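## Task

Find the box marked with a T on its top face and set it inside the tote near the door, fully within the tote's rim. No other object may go in the tote, and all other boxes must stay on their desks. The robot must not tip over or be left leaning, and the box must stay in place without the robot supporting it.

## Robot and tools

Robot: TidyBot++, a single-arm mobile robot. The base is 0.54 m long, 0.50 m wide and 0.38 m tall and rolls on four driven casters, so it can drive, slide sideways and spin. On top sits one seven-joint arm ending in a two-finger gripper. The shoulder is 0.12 m ahead of the base centre and 0.68 m off the floor. Cameras: base_camera (pinhole, 644x364) and wrist_camera (fisheye, 644x476, looking along the hand).

Frames: the base frame has its origin on the floor below the base centre, x forward, y left, z up. hand_pose is reported in it and marks the point halfway between the finger pads; the hand's own z axis runs out along the fingers and the fingers close along its y axis. The odometry frame is the base frame as it was when the scene began; heading there grows to the left, range -3.142 to 3.142. base_tilt is in degrees, positive when leaning forward or right.

execute_actions: argument actions is a list holding zero or one action; cameras is an optional list of names from base_camera, wrist_camera, all (omitted or null gives every camera, [] gives none). An action may contain base, joints, speeds. base carries exactly one relative move, measured from where the base last reported itself: translate_m (metres, forward positive, -2 to 2), strafe_m (metres, left positive, -2 to 2) or rotate_rad (radians, counter-clockwise positive, -6.3 to 6.3). joints is a set of absolute targets keyed by name, not offsets: joint_1_rad any angle (whole arm about vertical; positive is clockwise from above, opposite to rotate_rad), joint_2_rad -2.249 to 2.249 (shoulder), joint_3_rad any angle, joint_4_rad -2.579 to 2.579 (elbow), joint_5_rad any angle, joint_6_rad -2.099 to 2.099 (wrist), joint_7_rad any angle (hand roll; with the hand down, positive is counter-clockwise from above, and 1.57 puts the fingers opening left/right), gripper_pos 0 (open, about 85 mm gap) to 1 (closed); gap is roughly 85 x (1 - gripper_pos) mm. Free-turning joints go the short way, so rotate them in steps below half a turn. speeds lowers top speeds for that action: translate_m and strafe_m 0.05 to 0.5 m/s, rotate_rad 0.1 to 1.57 rad/s (the maximums are the defaults). Base and joint motions begin together. Any bad key or out-of-range number rejects the whole call. A base move needing over 8.667 s is rejected, and no action runs past 15 s. An empty list just reports state and images.

wait: seconds from 0 to 10; nothing new is sent. zoom_image: camera plus region [x0, y0, x1, y1] in image pixels, top-left origin, at most 504x504, on that camera's latest full image. finished_scene: scene number; irreversible, reports success.

Arm geometry: upper arm 0.42 m, forearm 0.31 m, hand 0.31 m to the hand point. With joint_1_rad 0, joint_3_rad 3.14, joint_5_rad 0 the arm moves in the base's x-z plane. Angles from vertical (forward positive): upper arm = joint_2_rad, forearm = joint_2_rad - joint_4_rad, hand = that minus joint_6_rad. Forward reach from the shoulder is the sum of length x sin(angle), height the sum of length x cos(angle). A downward hand reaches at most about 0.94 m above the floor, only near the base. Closed fingertips go about 20 mm past the hand point. Folded at start, the hand juts up to 0.08 m ahead of the base and the elbow rises to 1.15 m.

Result lines: base_status and joint_status tell how each motion ended. done (for the base: wheels turned the commanded amount, even when slipping). off_target: stopped short and may still push. contact_stop or time_out: target dropped, holds in place. joint command not followed with cause: targets withheld by the self-collision check (gripper still moves); such targets may be retried on later actions until replaced. Nothing stops the arm from hitting the base. For the gripper at 1, done means it closed on nothing; off_target means an object stopped it. motor_effort gives percent of max with the action's peak in brackets. ARM HIT means a hard self or base hit. Torque sensor over its limit (104.5 N m joints 1-4, 51.3 N m joints 5-7) freezes the arm 10 s and skips the rest of the call. MOTOR HOT warns at 60 C; at 75 C an OVER-TEMPERATURE FAULT lets the arm sag and shows limit_stop_at_motor_heat; resend targets. Once any result reports a stop, later calls in that reply are skipped.

Cautions: joints stop a little short from friction; correct by sending last command + (wanted - read). hand_pose may be off by 1-2 cm, so trust images. Carried weight makes the arm sag; never resend the read angle while holding. Odometry drifts and counts slip. A blocked base keeps shoving and may still say done. Catching the arm on something high while driving, or pushing sideways on a raised hand, can tip the robot; back away or retract to recover. Avoid drops, slams and hard pushes; release the box inside the tote and let go before finishing. Objects may occasionally be nudged by outside pushes.

Each tool is called after "Call:" as name([rows], argument=value, ...), one row to a line, values as JSON.

## Session

Call:
execute_actions(actions=[])

Scene clock: 0.00 s.
base_odometry: x=+0.000 y=+0.000 heading=+0.000 (m, m, rad; odometry frame)
base_tilt: forward=-0.5 right=+0.3 (deg)
base_status: not commanded
joint_positions: joint_1_rad=+0.013 joint_2_rad=-0.342 joint_3_rad=+3.116 joint_4_rad=-2.507 joint_5_rad=-0.031 joint_6_rad=-0.840 joint_7_rad=+1.610 gripper_pos=+0.000
joint_status: not commanded
motor_effort: joint_1_rad=+1 joint_2_rad=-2 joint_3_rad=+0 joint_4_rad=+11 joint_5_rad=-1 joint_6_rad=+1 joint_7_rad=+1 (%)
hand_pose: x=+0.2804 y=+0.0096 z=+0.5937 quat_wxyz=(-0.007, +0.998, +0.016, +0.068) (m; base frame)
pictures: base_camera, wrist_camera
Images, in order (width x height): base_camera 644x364, wrist_camera 644x476.

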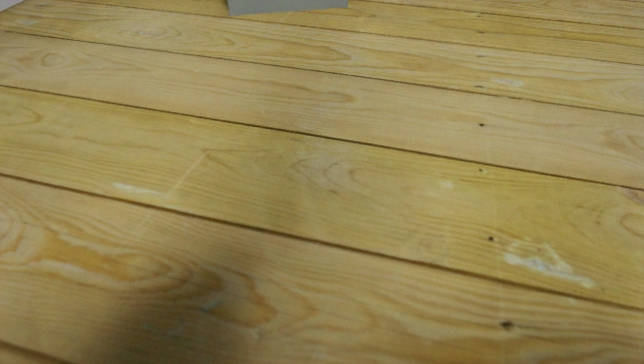

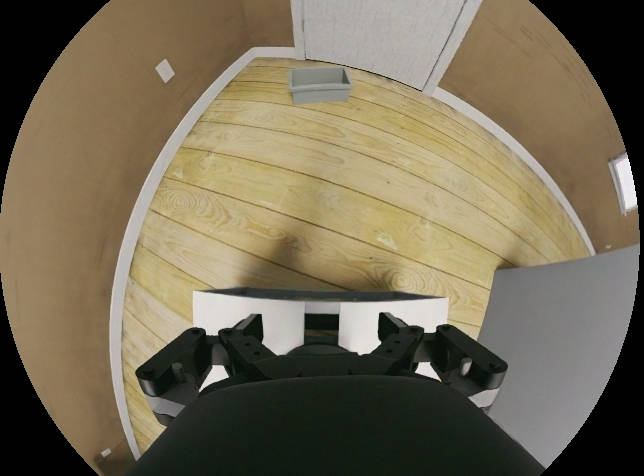

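Call:
execute_actions([
  {"joints":{"joint_2_rad":-0.5,"joint_4_rad":-1.0,"joint_6_rad":-1.4,"joint_1_rad":1.2}},
], cameras=["wrist_camera"])

Call:
execute_actions([
  {"joints":{"joint_1_rad":2.9}},
], cameras=["wrist_camera"])

Scene clock: 3.07 s.
base_odometry: x=+0.000 y=+0.000 heading=+0.000 (m, m, rad; odometry frame)
base_tilt: forward=-0.5 right=+0.3 (deg)
base_status: not commanded
joint_positions: joint_1_rad=+1.176 joint_2_rad=-0.488 joint_3_rad=+3.116 joint_4_rad=-1.010 joint_5_rad=-0.031 joint_6_rad=-1.375 joint_7_rad=+1.610 gripper_pos=+0.000
joint_status: all done
motor_effort: joint_1_rad=+1(0) joint_2_rad=+4(8) joint_3_rad=+1(0) joint_4_rad=+12(18) joint_5_rad=+0(1) joint_6_rad=+8(8) joint_7_rad=+0(0) (%)
hand_pose: x=+0.2379 y=-0.2249 z=+1.2258 quat_wxyz=(+0.320, +0.695, -0.421, +0.487) (m; base frame)
pictures: wrist_camera
Images, in order (width x height): wrist_camera 644x476.

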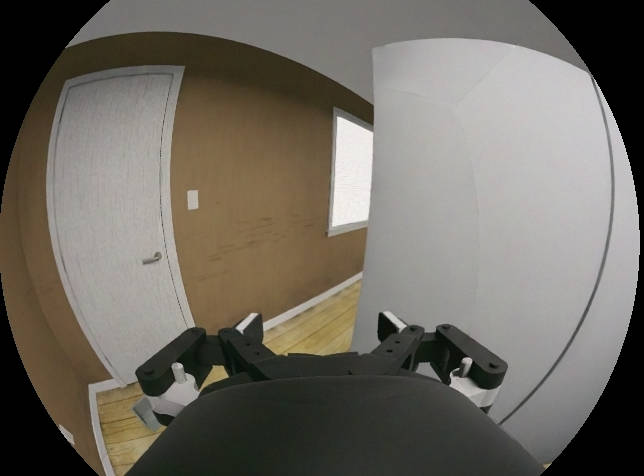

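Scene clock: 5.97 s.
base_odometry: x=+0.000 y=+0.000 heading=+0.000 (m, m, rad; odometry frame)
base_tilt: forward=-0.5 right=+0.3 (deg)
base_status: not commanded
joint_positions: joint_1_rad=+2.876 joint_2_rad=-0.488 joint_3_rad=+3.116 joint_4_rad=-1.010 joint_5_rad=-0.031 joint_6_rad=-1.375 joint_7_rad=+1.610 gripper_pos=+0.000
joint_status: all done
motor_effort: joint_1_rad=+0(0) joint_2_rad=+5(5) joint_3_rad=+1(1) joint_4_rad=+12(12) joint_5_rad=-1(1) joint_6_rad=+9(9) joint_7_rad=+0(1) (%)
hand_pose: x=-0.1194 y=-0.0888 z=+1.2258 quat_wxyz=(+0.577, +0.142, -0.800, +0.081) (m; base frame)
pictures: wrist_camera
Images, in order (width x height): wrist_camera 644x476.

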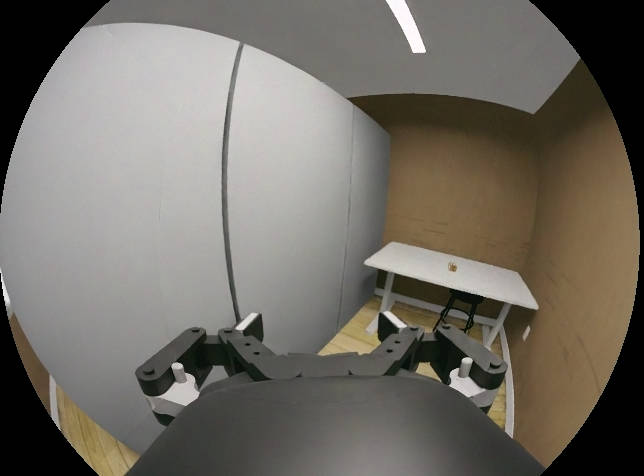

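Call:
zoom_image(camera="wrist_camera", region=[420, 245, 490, 290])

Region (420, 245, 490, 290) of wrist_camera's 644x476 image, scaled by 7.200; it fills the top 324 rows of this view, and the rest is white.

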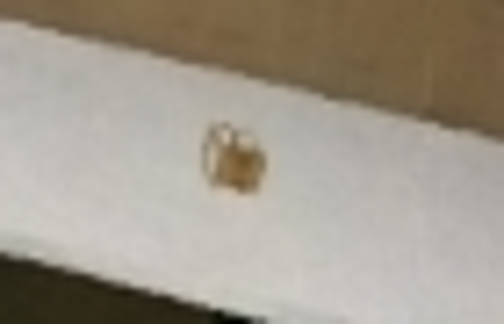

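Call:
execute_actions([
  {"base":{"rotate_rad":2.78},"joints":{"joint_1_rad":0.0,"joint_6_rad":-1.7}},
])

Scene clock: 10.03 s.
base_odometry: x=+0.000 y=+0.000 heading=+2.779 (m, m, rad; odometry frame)
base_tilt: forward=-0.5 right=+0.3 (deg)
base_status: done
joint_positions: joint_1_rad=+0.024 joint_2_rad=-0.490 joint_3_rad=+3.116 joint_4_rad=-1.010 joint_5_rad=-0.031 joint_6_rad=-1.676 joint_7_rad=+1.610 gripper_pos=+0.000
joint_status: all done
motor_effort: joint_1_rad=+0(1) joint_2_rad=+6(7) joint_3_rad=+1(1) joint_4_rad=+11(12) joint_5_rad=-1(0) joint_6_rad=+7(9) joint_7_rad=+0(0) (%)
hand_pose: x=+0.3291 y=+0.0163 z=+1.1435 quat_wxyz=(+0.002, +0.890, +0.028, +0.455) (m; base frame)
pictures: base_camera, wrist_camera
Images, in order (width x height): base_camera 644x364, wrist_camera 644x476.

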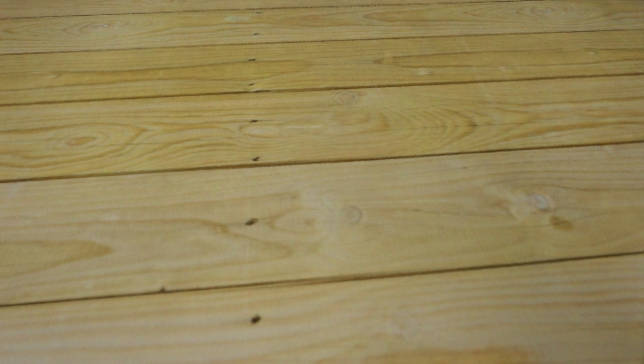

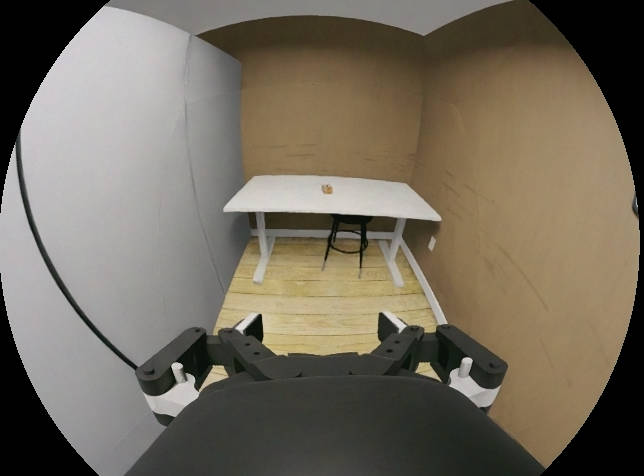

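Call:
execute_actions([
  {"base":{"translate_m":0.6},"joints":{"joint_2_rad":-0.1,"joint_4_rad":-0.7,"joint_6_rad":-1.8}},
])

Call:
zoom_image(camera="wrist_camera", region=[270, 150, 390, 250])

Scene clock: 12.77 s.
base_odometry: x=-0.561 y=+0.212 heading=+2.780 (m, m, rad; odometry frame)
base_tilt: forward=-0.5 right=+0.3 (deg)
base_status: done
joint_positions: joint_1_rad=+0.024 joint_2_rad=-0.091 joint_3_rad=+3.116 joint_4_rad=-0.715 joint_5_rad=-0.031 joint_6_rad=-1.776 joint_7_rad=+1.610 gripper_pos=+0.000
joint_status: all done
motor_effort: joint_1_rad=+1(2) joint_2_rad=-11(16) joint_3_rad=+1(1) joint_4_rad=+11(13) joint_5_rad=+0(1) joint_6_rad=+6(8) joint_7_rad=+1(1) (%)
hand_pose: x=+0.4745 y=+0.0125 z=+1.1266 quat_wxyz=(-0.005, +0.931, +0.028, +0.363) (m; base frame)
pictures: base_camera, wrist_camera
Images, in order (width x height): base_camera 644x364, wrist_camera 644x476.

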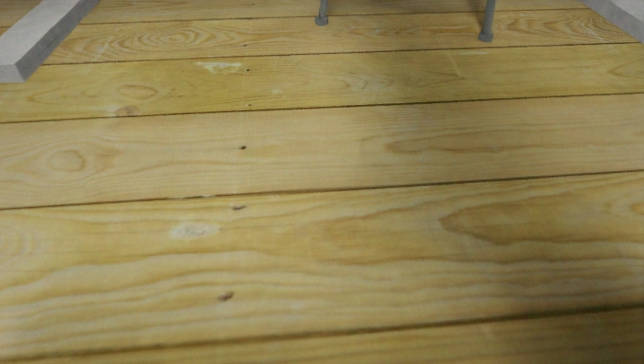

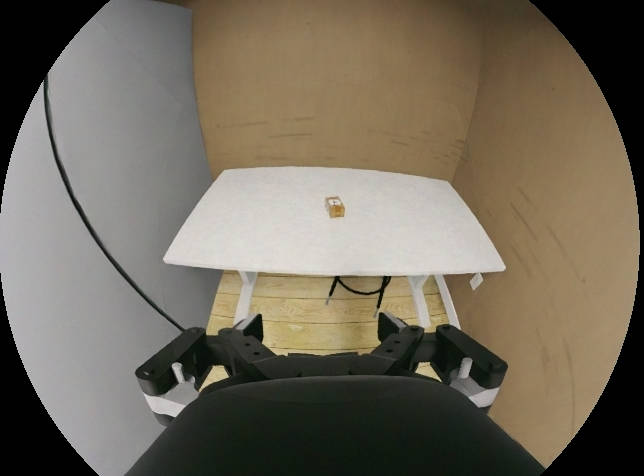

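Region (270, 150, 390, 250) of wrist_camera's 644x476 image, scaled by 4.200.

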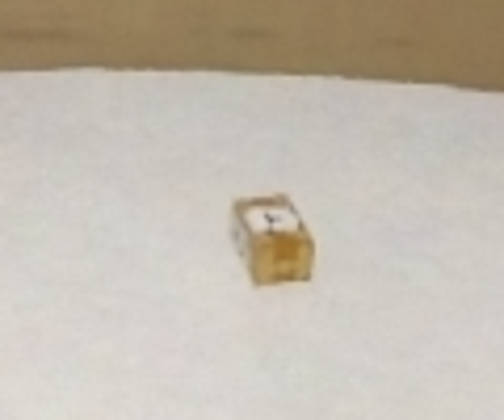

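Call:
execute_actions([
  {"base":{"translate_m":0.5},"joints":{"joint_1_rad":0.1,"joint_2_rad":0.235,"joint_4_rad":-1.063,"joint_6_rad":-1.5}},
])

Scene clock: 15.77 s.
base_odometry: x=-1.029 y=+0.388 heading=+2.781 (m, m, rad; odometry frame)
base_tilt: forward=-0.5 right=+0.3 (deg)
base_status: done
joint_positions: joint_1_rad=+0.076 joint_2_rad=+0.249 joint_3_rad=+3.116 joint_4_rad=-1.061 joint_5_rad=-0.031 joint_6_rad=-1.517 joint_7_rad=+1.610 gripper_pos=+0.000
joint_status: all done
motor_effort: joint_1_rad=+0(2) joint_2_rad=-29(37) joint_3_rad=-1(1) joint_4_rad=+15(17) joint_5_rad=-1(1) joint_6_rad=+2(7) joint_7_rad=+0(1) (%)
hand_pose: x=+0.6223 y=-0.0160 z=+0.8749 quat_wxyz=(-0.011, +0.987, -0.005, +0.157) (m; base frame)
pictures: base_camera, wrist_camera
Images, in order (width x height): base_camera 644x364, wrist_camera 644x476.

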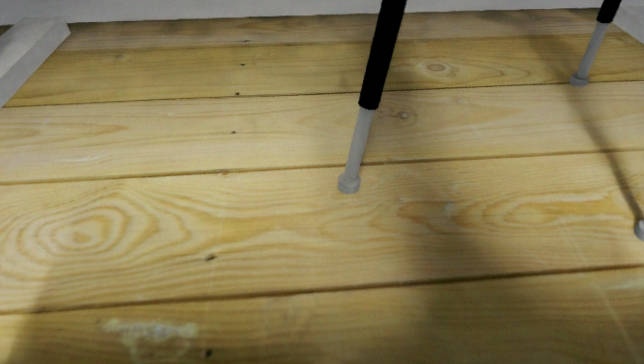

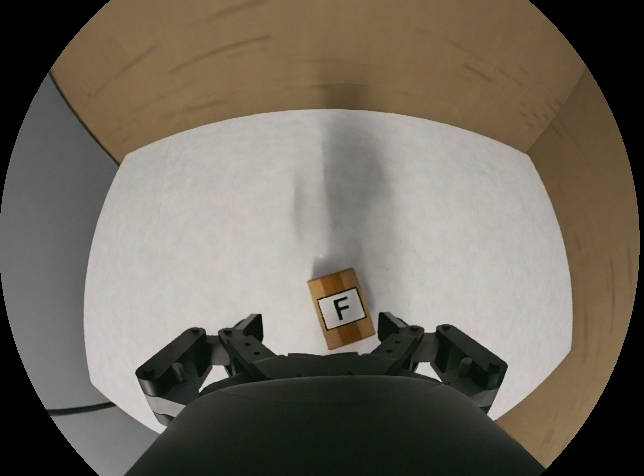

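Call:
execute_actions([
  {"base":{"translate_m":-1.5},"joints":{"joint_1_rad":0.0,"joint_2_rad":-0.5,"joint_4_rad":-1.0,"joint_6_rad":-1.9}},
], cameras=[])

Call:
execute_actions([
  {"base":{"rotate_rad":0.08},"joints":{"joint_1_rad":-2.0}},
])

Scene clock: 20.77 s.
base_odometry: x=+0.375 y=-0.139 heading=+2.782 (m, m, rad; odometry frame)
base_tilt: forward=-0.5 right=+0.3 (deg)
base_status: done
joint_positions: joint_1_rad=+0.025 joint_2_rad=-0.505 joint_3_rad=+3.116 joint_4_rad=-1.010 joint_5_rad=-0.031 joint_6_rad=-1.879 joint_7_rad=+1.610 gripper_pos=+0.000
joint_status: all done
motor_effort: joint_1_rad=+0(4) joint_2_rad=+8(34) joint_3_rad=+1(3) joint_4_rad=+9(17) joint_5_rad=-1(2) joint_6_rad=+6(6) joint_7_rad=+0(1) (%)
hand_pose: x=+0.2809 y=+0.0152 z=+1.0988 quat_wxyz=(+0.002, +0.929, +0.029, +0.370) (m; base frame)
pictures: none
No camera images: the call's "cameras" was empty. Leave "cameras" out to get every camera's image.

Scene clock: 23.87 s.
base_odometry: x=+0.375 y=-0.139 heading=+2.861 (m, m, rad; odometry frame)
base_tilt: forward=-0.5 right=+0.3 (deg)
base_status: done
joint_positions: joint_1_rad=-1.976 joint_2_rad=-0.505 joint_3_rad=+3.116 joint_4_rad=-1.010 joint_5_rad=-0.031 joint_6_rad=-1.879 joint_7_rad=+1.610 gripper_pos=+0.000
joint_status: all done
motor_effort: joint_1_rad=+1(1) joint_2_rad=+7(8) joint_3_rad=+1(1) joint_4_rad=+9(10) joint_5_rad=-1(1) joint_6_rad=+6(6) joint_7_rad=+1(1) (%)
hand_pose: x=+0.0375 y=+0.1408 z=+1.0988 quat_wxyz=(-0.310, +0.477, +0.798, +0.201) (m; base frame)
pictures: base_camera, wrist_camera
Images, in order (width x height): base_camera 644x364, wrist_camera 644x476.

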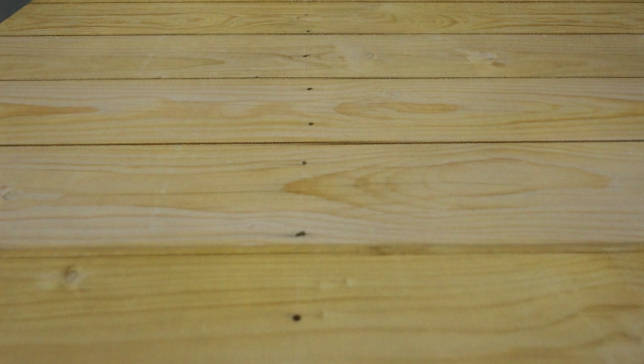

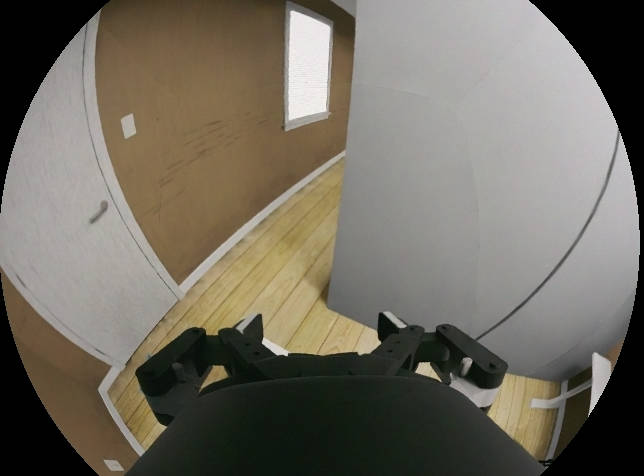

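Call:
execute_actions([
  {"base":{"strafe_m":0.25}},
], cameras=[])

Call:
execute_actions([
  {"base":{"translate_m":-0.6},"joints":{"joint_1_rad":-1.57,"joint_6_rad":-2.05}},
])

Scene clock: 25.83 s.
base_odometry: x=+0.306 y=-0.380 heading=+2.862 (m, m, rad; odometry frame)
base_tilt: forward=-0.5 right=+0.3 (deg)
base_status: done
joint_positions: joint_1_rad=-1.976 joint_2_rad=-0.495 joint_3_rad=+3.116 joint_4_rad=-1.009 joint_5_rad=-0.031 joint_6_rad=-1.880 joint_7_rad=+1.610 gripper_pos=+0.000
joint_status: not commanded
motor_effort: joint_1_rad=+1(0) joint_2_rad=+7(13) joint_3_rad=+0(2) joint_4_rad=+10(10) joint_5_rad=+0(0) joint_6_rad=+6(7) joint_7_rad=+0(0) (%)
hand_pose: x=+0.0359 y=+0.1445 z=+1.0973 quat_wxyz=(-0.307, +0.478, +0.799, +0.198) (m; base frame)
pictures: none
No camera images: the call's "cameras" was empty. Leave "cameras" out to get every camera's image.

Scene clock: 28.30 s.
base_odometry: x=+0.883 y=-0.546 heading=+2.861 (m, m, rad; odometry frame)
base_tilt: forward=-0.5 right=+0.3 (deg)
base_status: done
joint_positions: joint_1_rad=-1.592 joint_2_rad=-0.496 joint_3_rad=+3.116 joint_4_rad=-1.009 joint_5_rad=-0.031 joint_6_rad=-2.026 joint_7_rad=+1.610 gripper_pos=+0.000
joint_status: all done
motor_effort: joint_1_rad=+1(0) joint_2_rad=+7(9) joint_3_rad=+1(1) joint_4_rad=+10(10) joint_5_rad=-1(1) joint_6_rad=+5(7) joint_7_rad=+0(1) (%)
hand_pose: x=+0.0986 y=+0.1293 z=+1.0690 quat_wxyz=(-0.214, +0.637, +0.711, +0.205) (m; base frame)
pictures: base_camera, wrist_camera
Images, in order (width x height): base_camera 644x364, wrist_camera 644x476.

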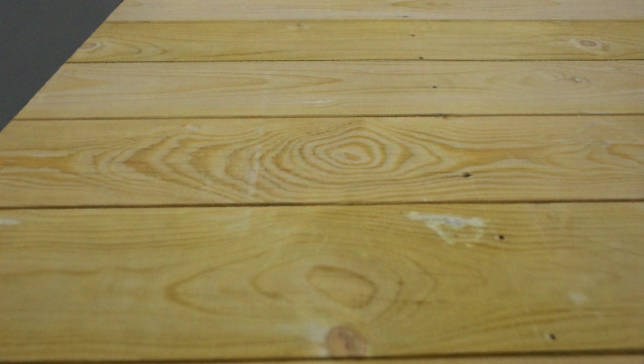

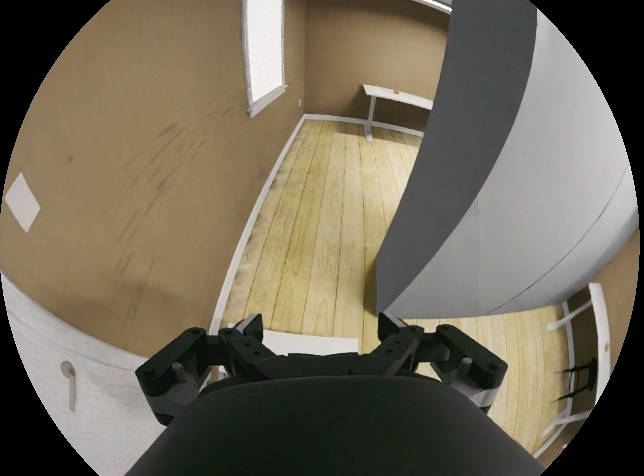

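Call:
execute_actions([
  {"base":{"strafe_m":1.4},"joints":{"joint_1_rad":-0.7,"joint_6_rad":-1.7}},
])

Scene clock: 32.60 s.
base_odometry: x=+0.496 y=-1.892 heading=+2.861 (m, m, rad; odometry frame)
base_tilt: forward=-0.5 right=+0.3 (deg)
base_status: done
joint_positions: joint_1_rad=-0.723 joint_2_rad=-0.500 joint_3_rad=+3.116 joint_4_rad=-1.009 joint_5_rad=-0.031 joint_6_rad=-1.723 joint_7_rad=+1.610 gripper_pos=+0.000
joint_status: all done
motor_effort: joint_1_rad=+0(2) joint_2_rad=+5(12) joint_3_rad=+1(1) joint_4_rad=+10(11) joint_5_rad=-1(0) joint_6_rad=+7(8) joint_7_rad=+0(1) (%)
hand_pose: x=+0.2523 y=+0.1455 z=+1.1344 quat_wxyz=(-0.159, +0.825, +0.354, +0.410) (m; base frame)
pictures: base_camera, wrist_camera
Images, in order (width x height): base_camera 644x364, wrist_camera 644x476.

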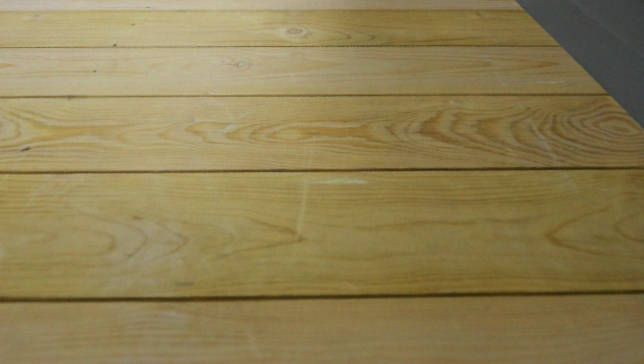

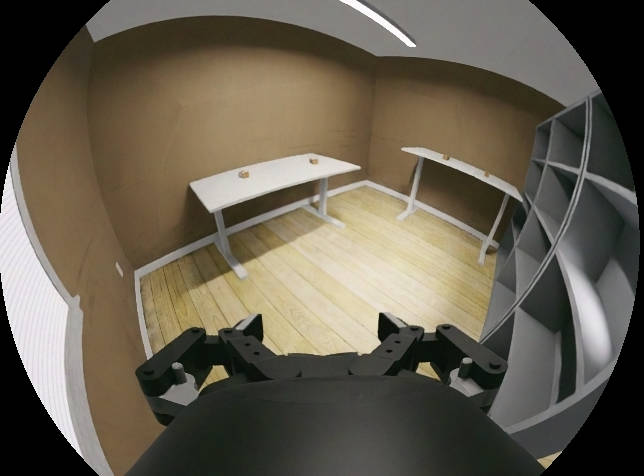

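Call:
execute_actions([
  {"base":{"translate_m":1.15},"joints":{"joint_1_rad":-1.5}},
], cameras=[])

Call:
execute_actions([
  {"base":{"strafe_m":0.8},"joints":{"joint_2_rad":0.3,"joint_4_rad":-0.4,"joint_6_rad":-1.9}},
], cameras=["wrist_camera"])

Scene clock: 36.37 s.
base_odometry: x=-0.609 y=-1.574 heading=+2.862 (m, m, rad; odometry frame)
base_tilt: forward=-0.5 right=+0.3 (deg)
base_status: done
joint_positions: joint_1_rad=-1.477 joint_2_rad=-0.502 joint_3_rad=+3.116 joint_4_rad=-1.008 joint_5_rad=-0.031 joint_6_rad=-1.723 joint_7_rad=+1.610 gripper_pos=+0.000
joint_status: all done
motor_effort: joint_1_rad=+1(0) joint_2_rad=+6(10) joint_3_rad=+0(2) joint_4_rad=+10(12) joint_5_rad=+0(2) joint_6_rad=+7(7) joint_7_rad=+0(0) (%)
hand_pose: x=+0.1165 y=+0.1967 z=+1.1348 quat_wxyz=(-0.299, +0.637, +0.633, +0.323) (m; base frame)
pictures: none
No camera images: the call's "cameras" was empty. Leave "cameras" out to get every camera's image.

Scene clock: 39.33 s.
base_odometry: x=-0.831 y=-2.343 heading=+2.861 (m, m, rad; odometry frame)
base_tilt: forward=-0.6 right=+0.2 (deg)
base_status: done
joint_positions: joint_1_rad=-1.477 joint_2_rad=+0.308 joint_3_rad=+3.116 joint_4_rad=-0.415 joint_5_rad=-0.031 joint_6_rad=-1.876 joint_7_rad=+1.610 gripper_pos=+0.000
joint_status: all done
motor_effort: joint_1_rad=+1(1) joint_2_rad=-27(32) joint_3_rad=-1(1) joint_4_rad=+11(12) joint_5_rad=-1(1) joint_6_rad=+4(8) joint_7_rad=+0(0) (%)
hand_pose: x=+0.1457 y=+0.4951 z=+1.0526 quat_wxyz=(-0.192, +0.686, +0.676, +0.189) (m; base frame)
pictures: wrist_camera
Images, in order (width x height): wrist_camera 644x476.

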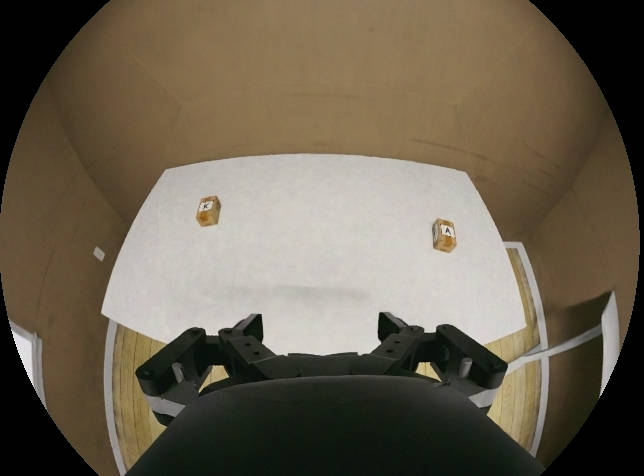

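Call:
execute_actions([
  {"base":{"strafe_m":-0.5},"joints":{"joint_1_rad":0.05}},
], cameras=["wrist_camera"])

Call:
execute_actions([
  {"base":{"translate_m":0.7}},
])

Scene clock: 42.27 s.
base_odometry: x=-0.693 y=-1.863 heading=+2.862 (m, m, rad; odometry frame)
base_tilt: forward=-0.5 right=+0.3 (deg)
base_status: done
joint_positions: joint_1_rad=+0.029 joint_2_rad=+0.307 joint_3_rad=+3.116 joint_4_rad=-0.414 joint_5_rad=-0.031 joint_6_rad=-1.877 joint_7_rad=+1.610 gripper_pos=+0.000
joint_status: all done
motor_effort: joint_1_rad=+1(3) joint_2_rad=-27(34) joint_3_rad=-1(3) joint_4_rad=+11(13) joint_5_rad=-1(2) joint_6_rad=+4(5) joint_7_rad=+1(0) (%)
hand_pose: x=+0.6142 y=+0.0056 z=+1.0530 quat_wxyz=(-0.011, +0.963, +0.024, +0.269) (m; base frame)
pictures: wrist_camera
Images, in order (width x height): wrist_camera 644x476.

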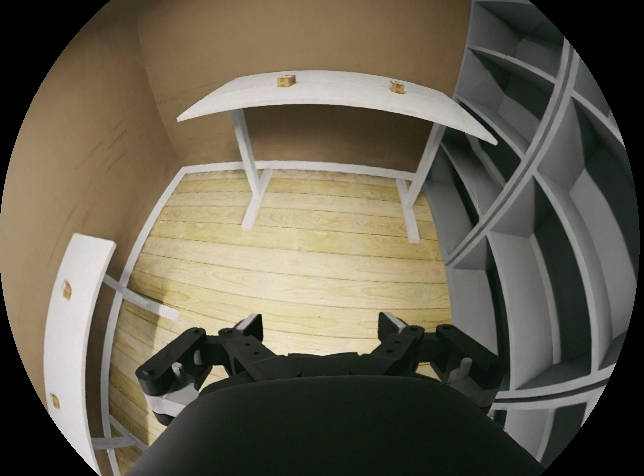

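Scene clock: 45.03 s.
base_odometry: x=-1.366 y=-1.669 heading=+2.862 (m, m, rad; odometry frame)
base_tilt: forward=-0.5 right=+0.3 (deg)
base_status: done
joint_positions: joint_1_rad=+0.029 joint_2_rad=+0.303 joint_3_rad=+3.116 joint_4_rad=-0.411 joint_5_rad=-0.031 joint_6_rad=-1.879 joint_7_rad=+1.610 gripper_pos=+0.000
joint_status: not commanded
motor_effort: joint_1_rad=+1(1) joint_2_rad=-28(31) joint_3_rad=-1(1) joint_4_rad=+12(13) joint_5_rad=-1(1) joint_6_rad=+4(5) joint_7_rad=+0(0) (%)
hand_pose: x=+0.6124 y=+0.0053 z=+1.0552 quat_wxyz=(-0.011, +0.962, +0.024, +0.271) (m; base frame)
pictures: base_camera, wrist_camera
Images, in order (width x height): base_camera 644x364, wrist_camera 644x476.

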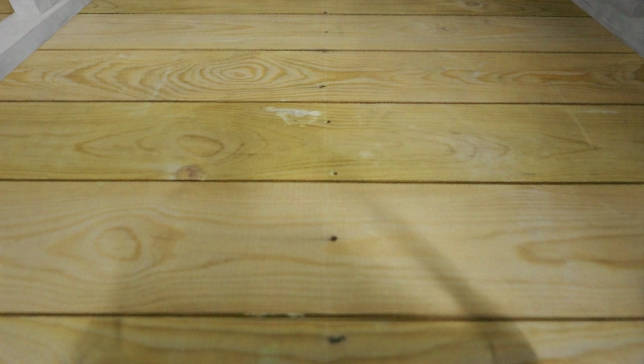

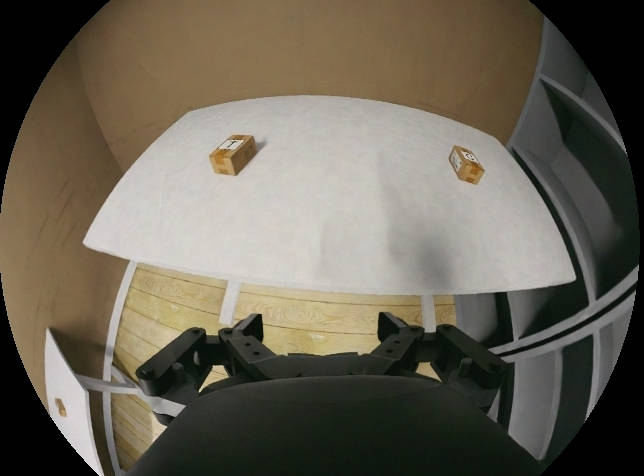

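Call:
zoom_image(camera="wrist_camera", region=[180, 110, 300, 200])

Region (180, 110, 300, 200) of wrist_camera's 644x476 image, scaled by 4.200; it fills the top 378 rows of this view, and the rest is white.

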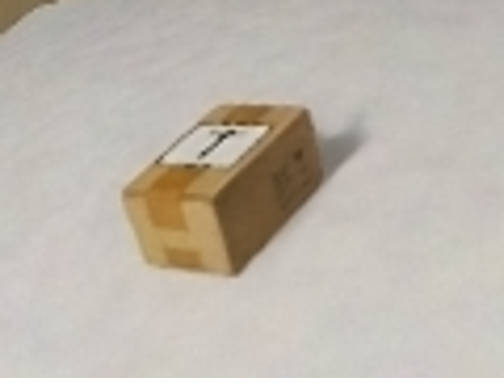

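Call:
execute_actions([
  {"base":{"strafe_m":0.4},"joints":{"joint_1_rad":0.36,"joint_2_rad":0.15,"joint_4_rad":-0.85,"joint_6_rad":-1.37}},
])

Call:
execute_actions([
  {"base":{"translate_m":0.29}},
])

Scene clock: 53.60 s.
base_odometry: x=-1.476 y=-2.053 heading=+2.861 (m, m, rad; odometry frame)
base_tilt: forward=-0.5 right=+0.3 (deg)
base_status: done
joint_positions: joint_1_rad=+0.336 joint_2_rad=+0.162 joint_3_rad=+3.116 joint_4_rad=-0.836 joint_5_rad=-0.031 joint_6_rad=-1.393 joint_7_rad=+1.610 gripper_pos=+0.000
joint_status: all done
motor_effort: joint_1_rad=+1(3) joint_2_rad=-26(29) joint_3_rad=+0(2) joint_4_rad=+15(15) joint_5_rad=-1(1) joint_6_rad=+6(6) joint_7_rad=+1(0) (%)
hand_pose: x=+0.6399 y=-0.1576 z=+1.0397 quat_wxyz=(+0.047, +0.922, -0.124, +0.364) (m; base frame)
pictures: base_camera, wrist_camera
Images, in order (width x height): base_camera 644x364, wrist_camera 644x476.

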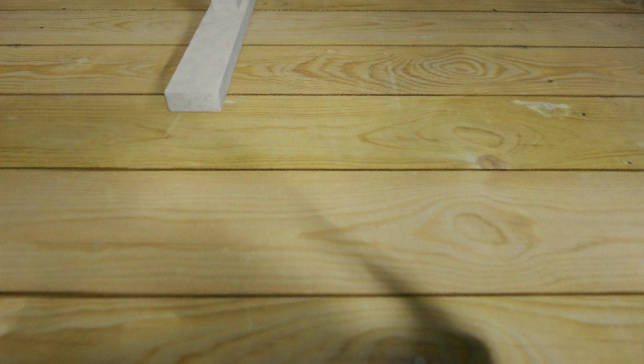

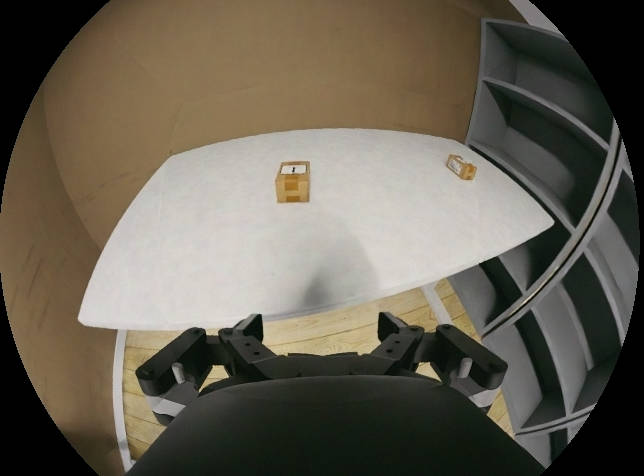

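Scene clock: 55.40 s.
base_odometry: x=-1.755 y=-1.973 heading=+2.862 (m, m, rad; odometry frame)
base_tilt: forward=-0.5 right=+0.3 (deg)
base_status: done
joint_positions: joint_1_rad=+0.339 joint_2_rad=+0.158 joint_3_rad=+3.116 joint_4_rad=-0.839 joint_5_rad=-0.031 joint_6_rad=-1.390 joint_7_rad=+1.610 gripper_pos=+0.000
joint_status: not commanded
motor_effort: joint_1_rad=+0(2) joint_2_rad=-26(31) joint_3_rad=-1(1) joint_4_rad=+14(16) joint_5_rad=-1(2) joint_6_rad=+6(6) joint_7_rad=+0(0) (%)
hand_pose: x=+0.6385 y=-0.1587 z=+1.0415 quat_wxyz=(+0.048, +0.921, -0.125, +0.366) (m; base frame)
pictures: base_camera, wrist_camera
Images, in order (width x height): base_camera 644x364, wrist_camera 644x476.

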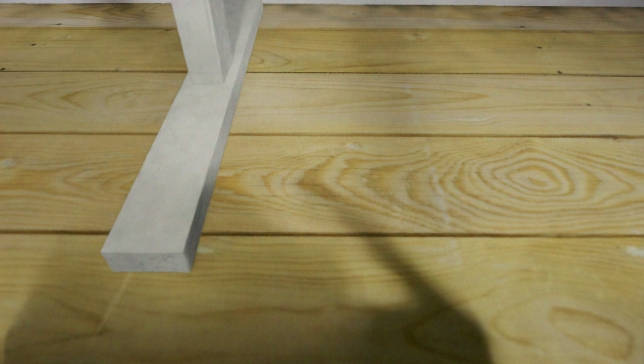

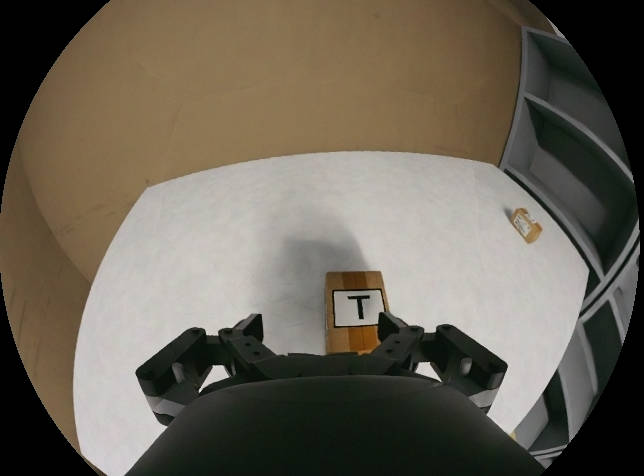

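Call:
execute_actions([
  {"base":{"strafe_m":-0.043}},
], cameras=["wrist_camera"])

Scene clock: 56.57 s.
base_odometry: x=-1.744 y=-1.932 heading=+2.862 (m, m, rad; odometry frame)
base_tilt: forward=-0.5 right=+0.3 (deg)
base_status: done
joint_positions: joint_1_rad=+0.348 joint_2_rad=+0.158 joint_3_rad=+3.116 joint_4_rad=-0.839 joint_5_rad=-0.031 joint_6_rad=-1.390 joint_7_rad=+1.610 gripper_pos=+0.000
joint_status: not commanded
motor_effort: joint_1_rad=+1(4) joint_2_rad=-25(28) joint_3_rad=+0(2) joint_4_rad=+15(16) joint_5_rad=-1(0) joint_6_rad=+6(6) joint_7_rad=+0(0) (%)
hand_pose: x=+0.6369 y=-0.1632 z=+1.0418 quat_wxyz=(+0.050, +0.920, -0.129, +0.366) (m; base frame)
pictures: wrist_camera
Images, in order (width x height): wrist_camera 644x476.

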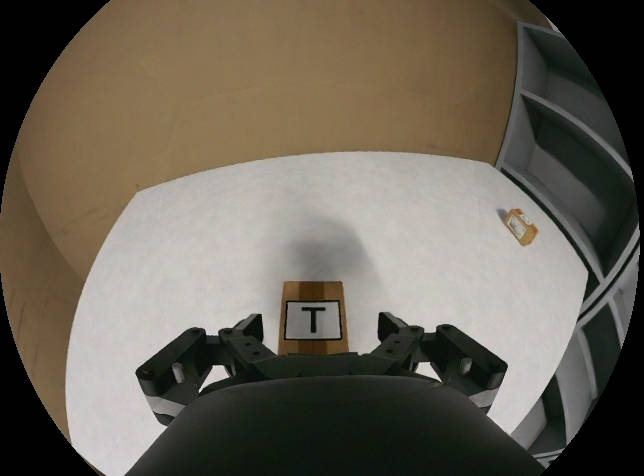

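Call:
execute_actions([
  {"base":{"strafe_m":0.01},"joints":{"joint_4_rad":-1.0,"joint_6_rad":-1.23}},
], cameras=["wrist_camera"])

Scene clock: 57.93 s.
base_odometry: x=-1.746 y=-1.942 heading=+2.862 (m, m, rad; odometry frame)
base_tilt: forward=-0.5 right=+0.3 (deg)
base_status: done
joint_positions: joint_1_rad=+0.349 joint_2_rad=+0.153 joint_3_rad=+3.115 joint_4_rad=-0.991 joint_5_rad=-0.031 joint_6_rad=-1.254 joint_7_rad=+1.610 gripper_pos=+0.000
joint_status: all done
motor_effort: joint_1_rad=+2(4) joint_2_rad=-27(31) joint_3_rad=-1(2) joint_4_rad=+16(16) joint_5_rad=-1(0) joint_6_rad=+6(6) joint_7_rad=+0(1) (%)
hand_pose: x=+0.6538 y=-0.1693 z=+0.9989 quat_wxyz=(+0.048, +0.922, -0.132, +0.361) (m; base frame)
pictures: wrist_camera
Images, in order (width x height): wrist_camera 644x476.

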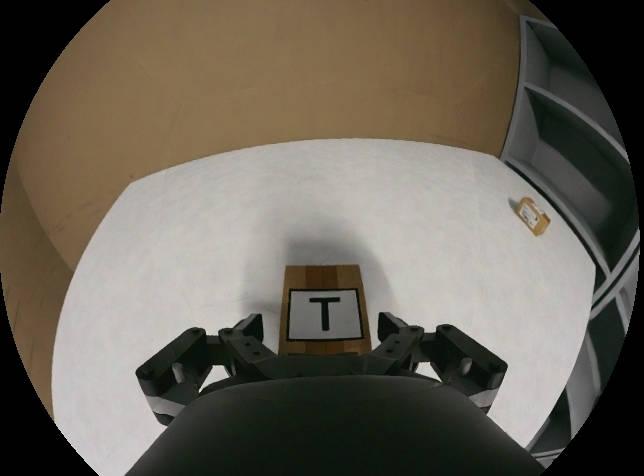

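Call:
execute_actions([
  {"joints":{"joint_2_rad":0.165,"joint_4_rad":-1.12,"joint_6_rad":-1.09}},
], cameras=["wrist_camera"])

Scene clock: 59.07 s.
base_odometry: x=-1.746 y=-1.942 heading=+2.862 (m, m, rad; odometry frame)
base_tilt: forward=-0.5 right=+0.3 (deg)
base_status: not commanded
joint_positions: joint_1_rad=+0.349 joint_2_rad=+0.151 joint_3_rad=+3.115 joint_4_rad=-1.097 joint_5_rad=-0.031 joint_6_rad=-1.108 joint_7_rad=+1.610 gripper_pos=+0.000
joint_status: all done
motor_effort: joint_1_rad=+0(0) joint_2_rad=-24(29) joint_3_rad=+0(1) joint_4_rad=+15(17) joint_5_rad=-1(1) joint_6_rad=+5(6) joint_7_rad=+0(1) (%)
hand_pose: x=+0.6729 y=-0.1762 z=+0.9779 quat_wxyz=(+0.052, +0.914, -0.132, +0.380) (m; base frame)
pictures: wrist_camera
Images, in order (width x height): wrist_camera 644x476.

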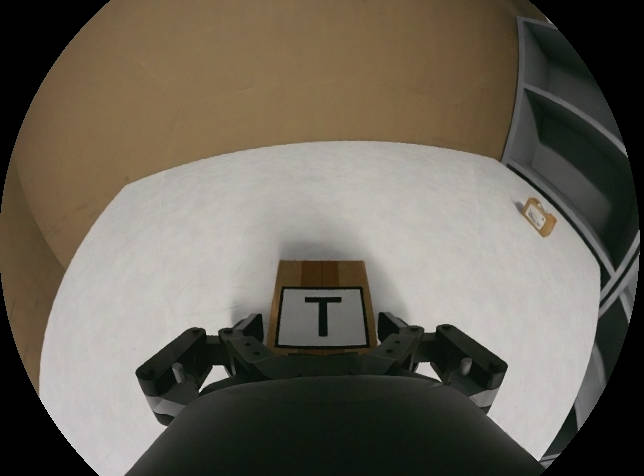

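Call:
execute_actions([
  {"joints":{"joint_2_rad":0.2}},
], cameras=["wrist_camera"])

Scene clock: 59.93 s.
base_odometry: x=-1.746 y=-1.942 heading=+2.862 (m, m, rad; odometry frame)
base_tilt: forward=-0.5 right=+0.3 (deg)
base_status: not commanded
joint_positions: joint_1_rad=+0.349 joint_2_rad=+0.152 joint_3_rad=+3.115 joint_4_rad=-1.097 joint_5_rad=-0.031 joint_6_rad=-1.105 joint_7_rad=+1.610 gripper_pos=+0.000
joint_status: joint_2_rad off_target (ended at +0.152, target +0.200)
motor_effort: joint_1_rad=+0(1) joint_2_rad=-22(24) joint_3_rad=+0(0) joint_4_rad=+14(15) joint_5_rad=+0(1) joint_6_rad=+5(5) joint_7_rad=+0(0) (%)
hand_pose: x=+0.6738 y=-0.1765 z=+0.9778 quat_wxyz=(+0.052, +0.914, -0.132, +0.381) (m; base frame)
pictures: wrist_camera
Images, in order (width x height): wrist_camera 644x476.

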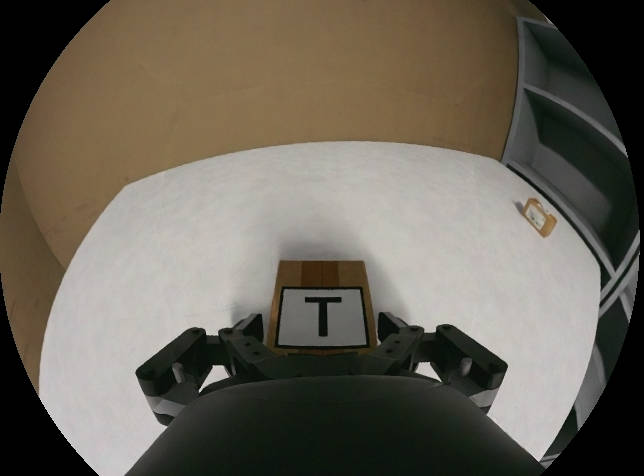

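Call:
zoom_image(camera="wrist_camera", region=[210, 250, 430, 390])

Region (210, 250, 430, 390) of wrist_camera's 644x476 image, scaled by 2.291; it fills the top 321 rows of this view, and the rest is white.

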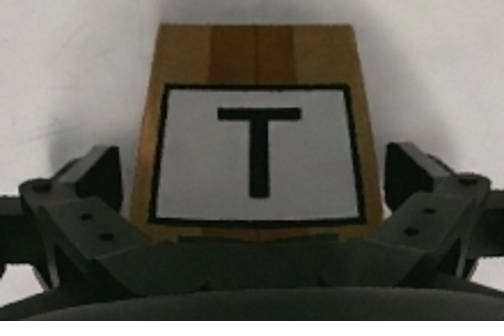

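Call:
execute_actions([
  {"base":{"translate_m":-0.025},"speeds":{"translate_m":0.05},"joints":{"joint_2_rad":0.15}},
], cameras=["wrist_camera"])

Scene clock: 61.27 s.
base_odometry: x=-1.722 y=-1.948 heading=+2.862 (m, m, rad; odometry frame)
base_tilt: forward=-0.5 right=+0.3 (deg)
base_status: done
joint_positions: joint_1_rad=+0.349 joint_2_rad=+0.153 joint_3_rad=+3.115 joint_4_rad=-1.112 joint_5_rad=-0.031 joint_6_rad=-1.102 joint_7_rad=+1.610 gripper_pos=+0.000
joint_status: all done
motor_effort: joint_1_rad=+0(2) joint_2_rad=-27(30) joint_3_rad=+0(0) joint_4_rad=+17(17) joint_5_rad=-1(0) joint_6_rad=+6(7) joint_7_rad=+1(1) (%)
hand_pose: x=+0.6730 y=-0.1762 z=+0.9702 quat_wxyz=(+0.051, +0.916, -0.133, +0.375) (m; base frame)
pictures: wrist_camera
Images, in order (width x height): wrist_camera 644x476.

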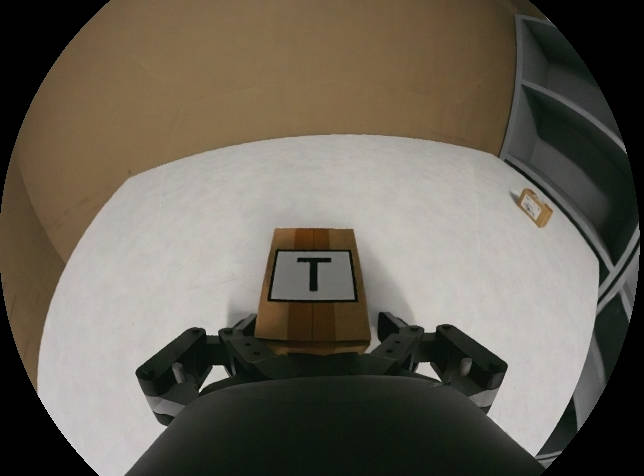

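Call:
execute_actions([
  {"joints":{"joint_2_rad":0.185}},
], cameras=["wrist_camera"])

Call:
execute_actions([
  {"joints":{"gripper_pos":1}},
], cameras=["wrist_camera"])

Scene clock: 62.13 s.
base_odometry: x=-1.722 y=-1.948 heading=+2.862 (m, m, rad; odometry frame)
base_tilt: forward=-0.5 right=+0.3 (deg)
base_status: not commanded
joint_positions: joint_1_rad=+0.349 joint_2_rad=+0.156 joint_3_rad=+3.115 joint_4_rad=-1.111 joint_5_rad=-0.031 joint_6_rad=-1.100 joint_7_rad=+1.610 gripper_pos=+0.000
joint_status: all done
motor_effort: joint_1_rad=+1(0) joint_2_rad=-26(28) joint_3_rad=+0(1) joint_4_rad=+16(17) joint_5_rad=+0(0) joint_6_rad=+5(6) joint_7_rad=+1(0) (%)
hand_pose: x=+0.6743 y=-0.1767 z=+0.9692 quat_wxyz=(+0.051, +0.916, -0.133, +0.374) (m; base frame)
pictures: wrist_camera
Images, in order (width x height): wrist_camera 644x476.

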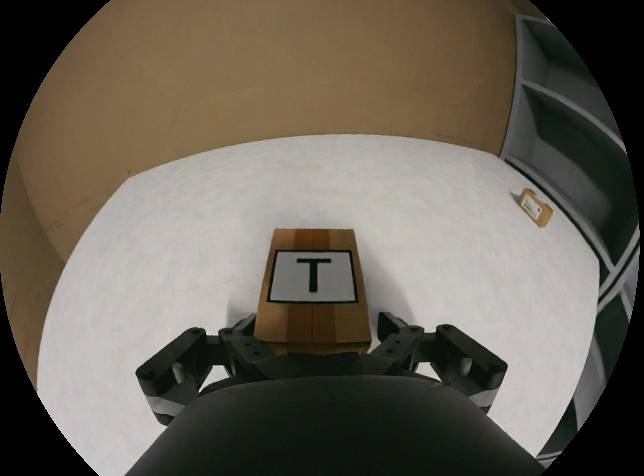

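Scene clock: 63.23 s.
base_odometry: x=-1.722 y=-1.948 heading=+2.862 (m, m, rad; odometry frame)
base_tilt: forward=-0.5 right=+0.3 (deg)
base_status: not commanded
joint_positions: joint_1_rad=+0.349 joint_2_rad=+0.154 joint_3_rad=+3.115 joint_4_rad=-1.104 joint_5_rad=-0.031 joint_6_rad=-1.094 joint_7_rad=+1.610 gripper_pos=+0.340
joint_status: gripper_pos off_target (ended at +0.340, target +1.000)
motor_effort: joint_1_rad=+1(3) joint_2_rad=-22(24) joint_3_rad=+0(1) joint_4_rad=+13(14) joint_5_rad=+0(1) joint_6_rad=+4(5) joint_7_rad=+1(1) (%)
hand_pose: x=+0.6759 y=-0.1773 z=+0.9751 quat_wxyz=(+0.052, +0.913, -0.133, +0.381) (m; base frame)
pictures: wrist_camera
Images, in order (width x height): wrist_camera 644x476.

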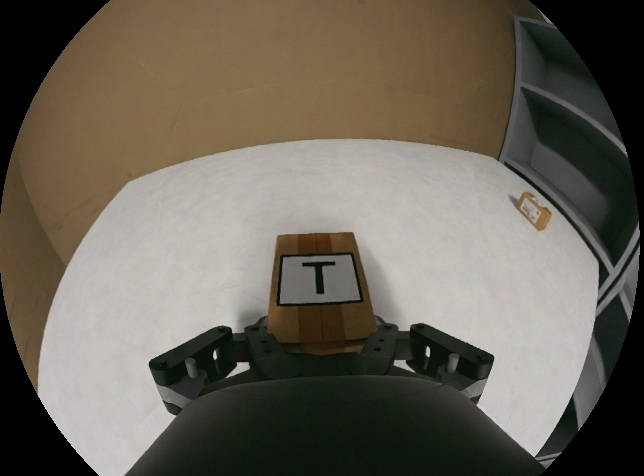

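Call:
execute_actions([
  {"joints":{"joint_2_rad":-0.05}},
], cameras=["wrist_camera"])

Call:
execute_actions([
  {"base":{"translate_m":-2.0},"joints":{"joint_2_rad":-0.6,"joint_4_rad":-1.5,"joint_6_rad":-1.5}},
], cameras=["wrist_camera"])

Scene clock: 65.00 s.
base_odometry: x=-1.722 y=-1.948 heading=+2.862 (m, m, rad; odometry frame)
base_tilt: forward=-0.5 right=+0.3 (deg)
base_status: not commanded
joint_positions: joint_1_rad=+0.349 joint_2_rad=-0.051 joint_3_rad=+3.115 joint_4_rad=-1.124 joint_5_rad=-0.031 joint_6_rad=-1.094 joint_7_rad=+1.610 gripper_pos=+0.340
joint_status: all done
motor_effort: joint_1_rad=+0(2) joint_2_rad=-20(33) joint_3_rad=+1(1) joint_4_rad=+17(19) joint_5_rad=-1(0) joint_6_rad=+8(8) joint_7_rad=+0(1) (%)
hand_pose: x=+0.6076 y=-0.1525 z=+1.0774 quat_wxyz=(+0.070, +0.875, -0.124, +0.463) (m; base frame)
pictures: wrist_camera
Images, in order (width x height): wrist_camera 644x476.

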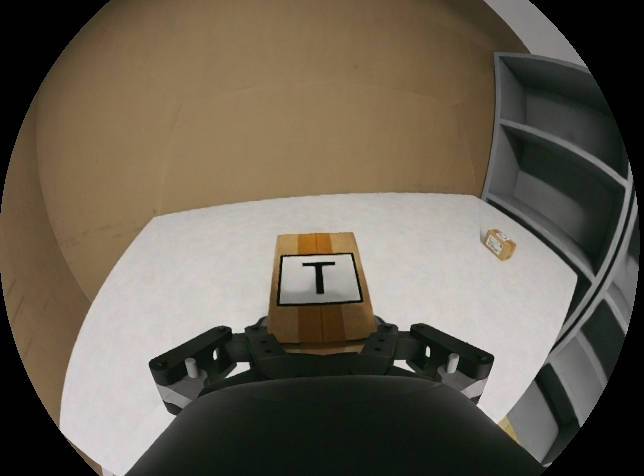

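Scene clock: 70.37 s.
base_odometry: x=+0.201 y=-2.498 heading=+2.862 (m, m, rad; odometry frame)
base_tilt: forward=-0.5 right=+0.3 (deg)
base_status: done
joint_positions: joint_1_rad=+0.349 joint_2_rad=-0.599 joint_3_rad=+3.115 joint_4_rad=-1.490 joint_5_rad=-0.031 joint_6_rad=-1.486 joint_7_rad=+1.610 gripper_pos=+0.340
joint_status: all done
motor_effort: joint_1_rad=+1(2) joint_2_rad=+4(26) joint_3_rad=+1(1) joint_4_rad=+15(17) joint_5_rad=-1(1) joint_6_rad=+7(8) joint_7_rad=+0(0) (%)
hand_pose: x=+0.3347 y=-0.0567 z=+1.0022 quat_wxyz=(+0.060, +0.919, -0.126, +0.368) (m; base frame)
pictures: wrist_camera
Images, in order (width x height): wrist_camera 644x476.

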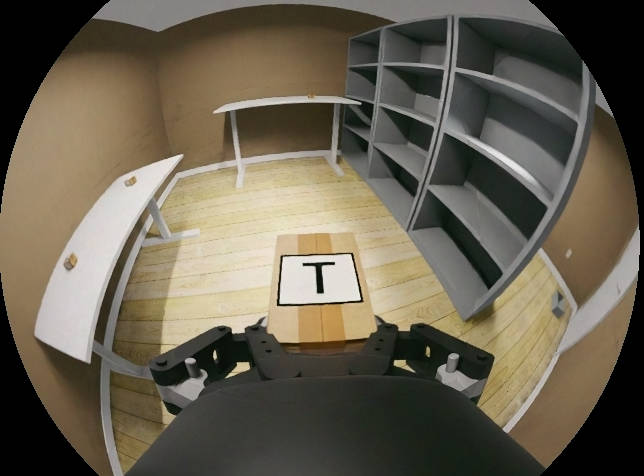

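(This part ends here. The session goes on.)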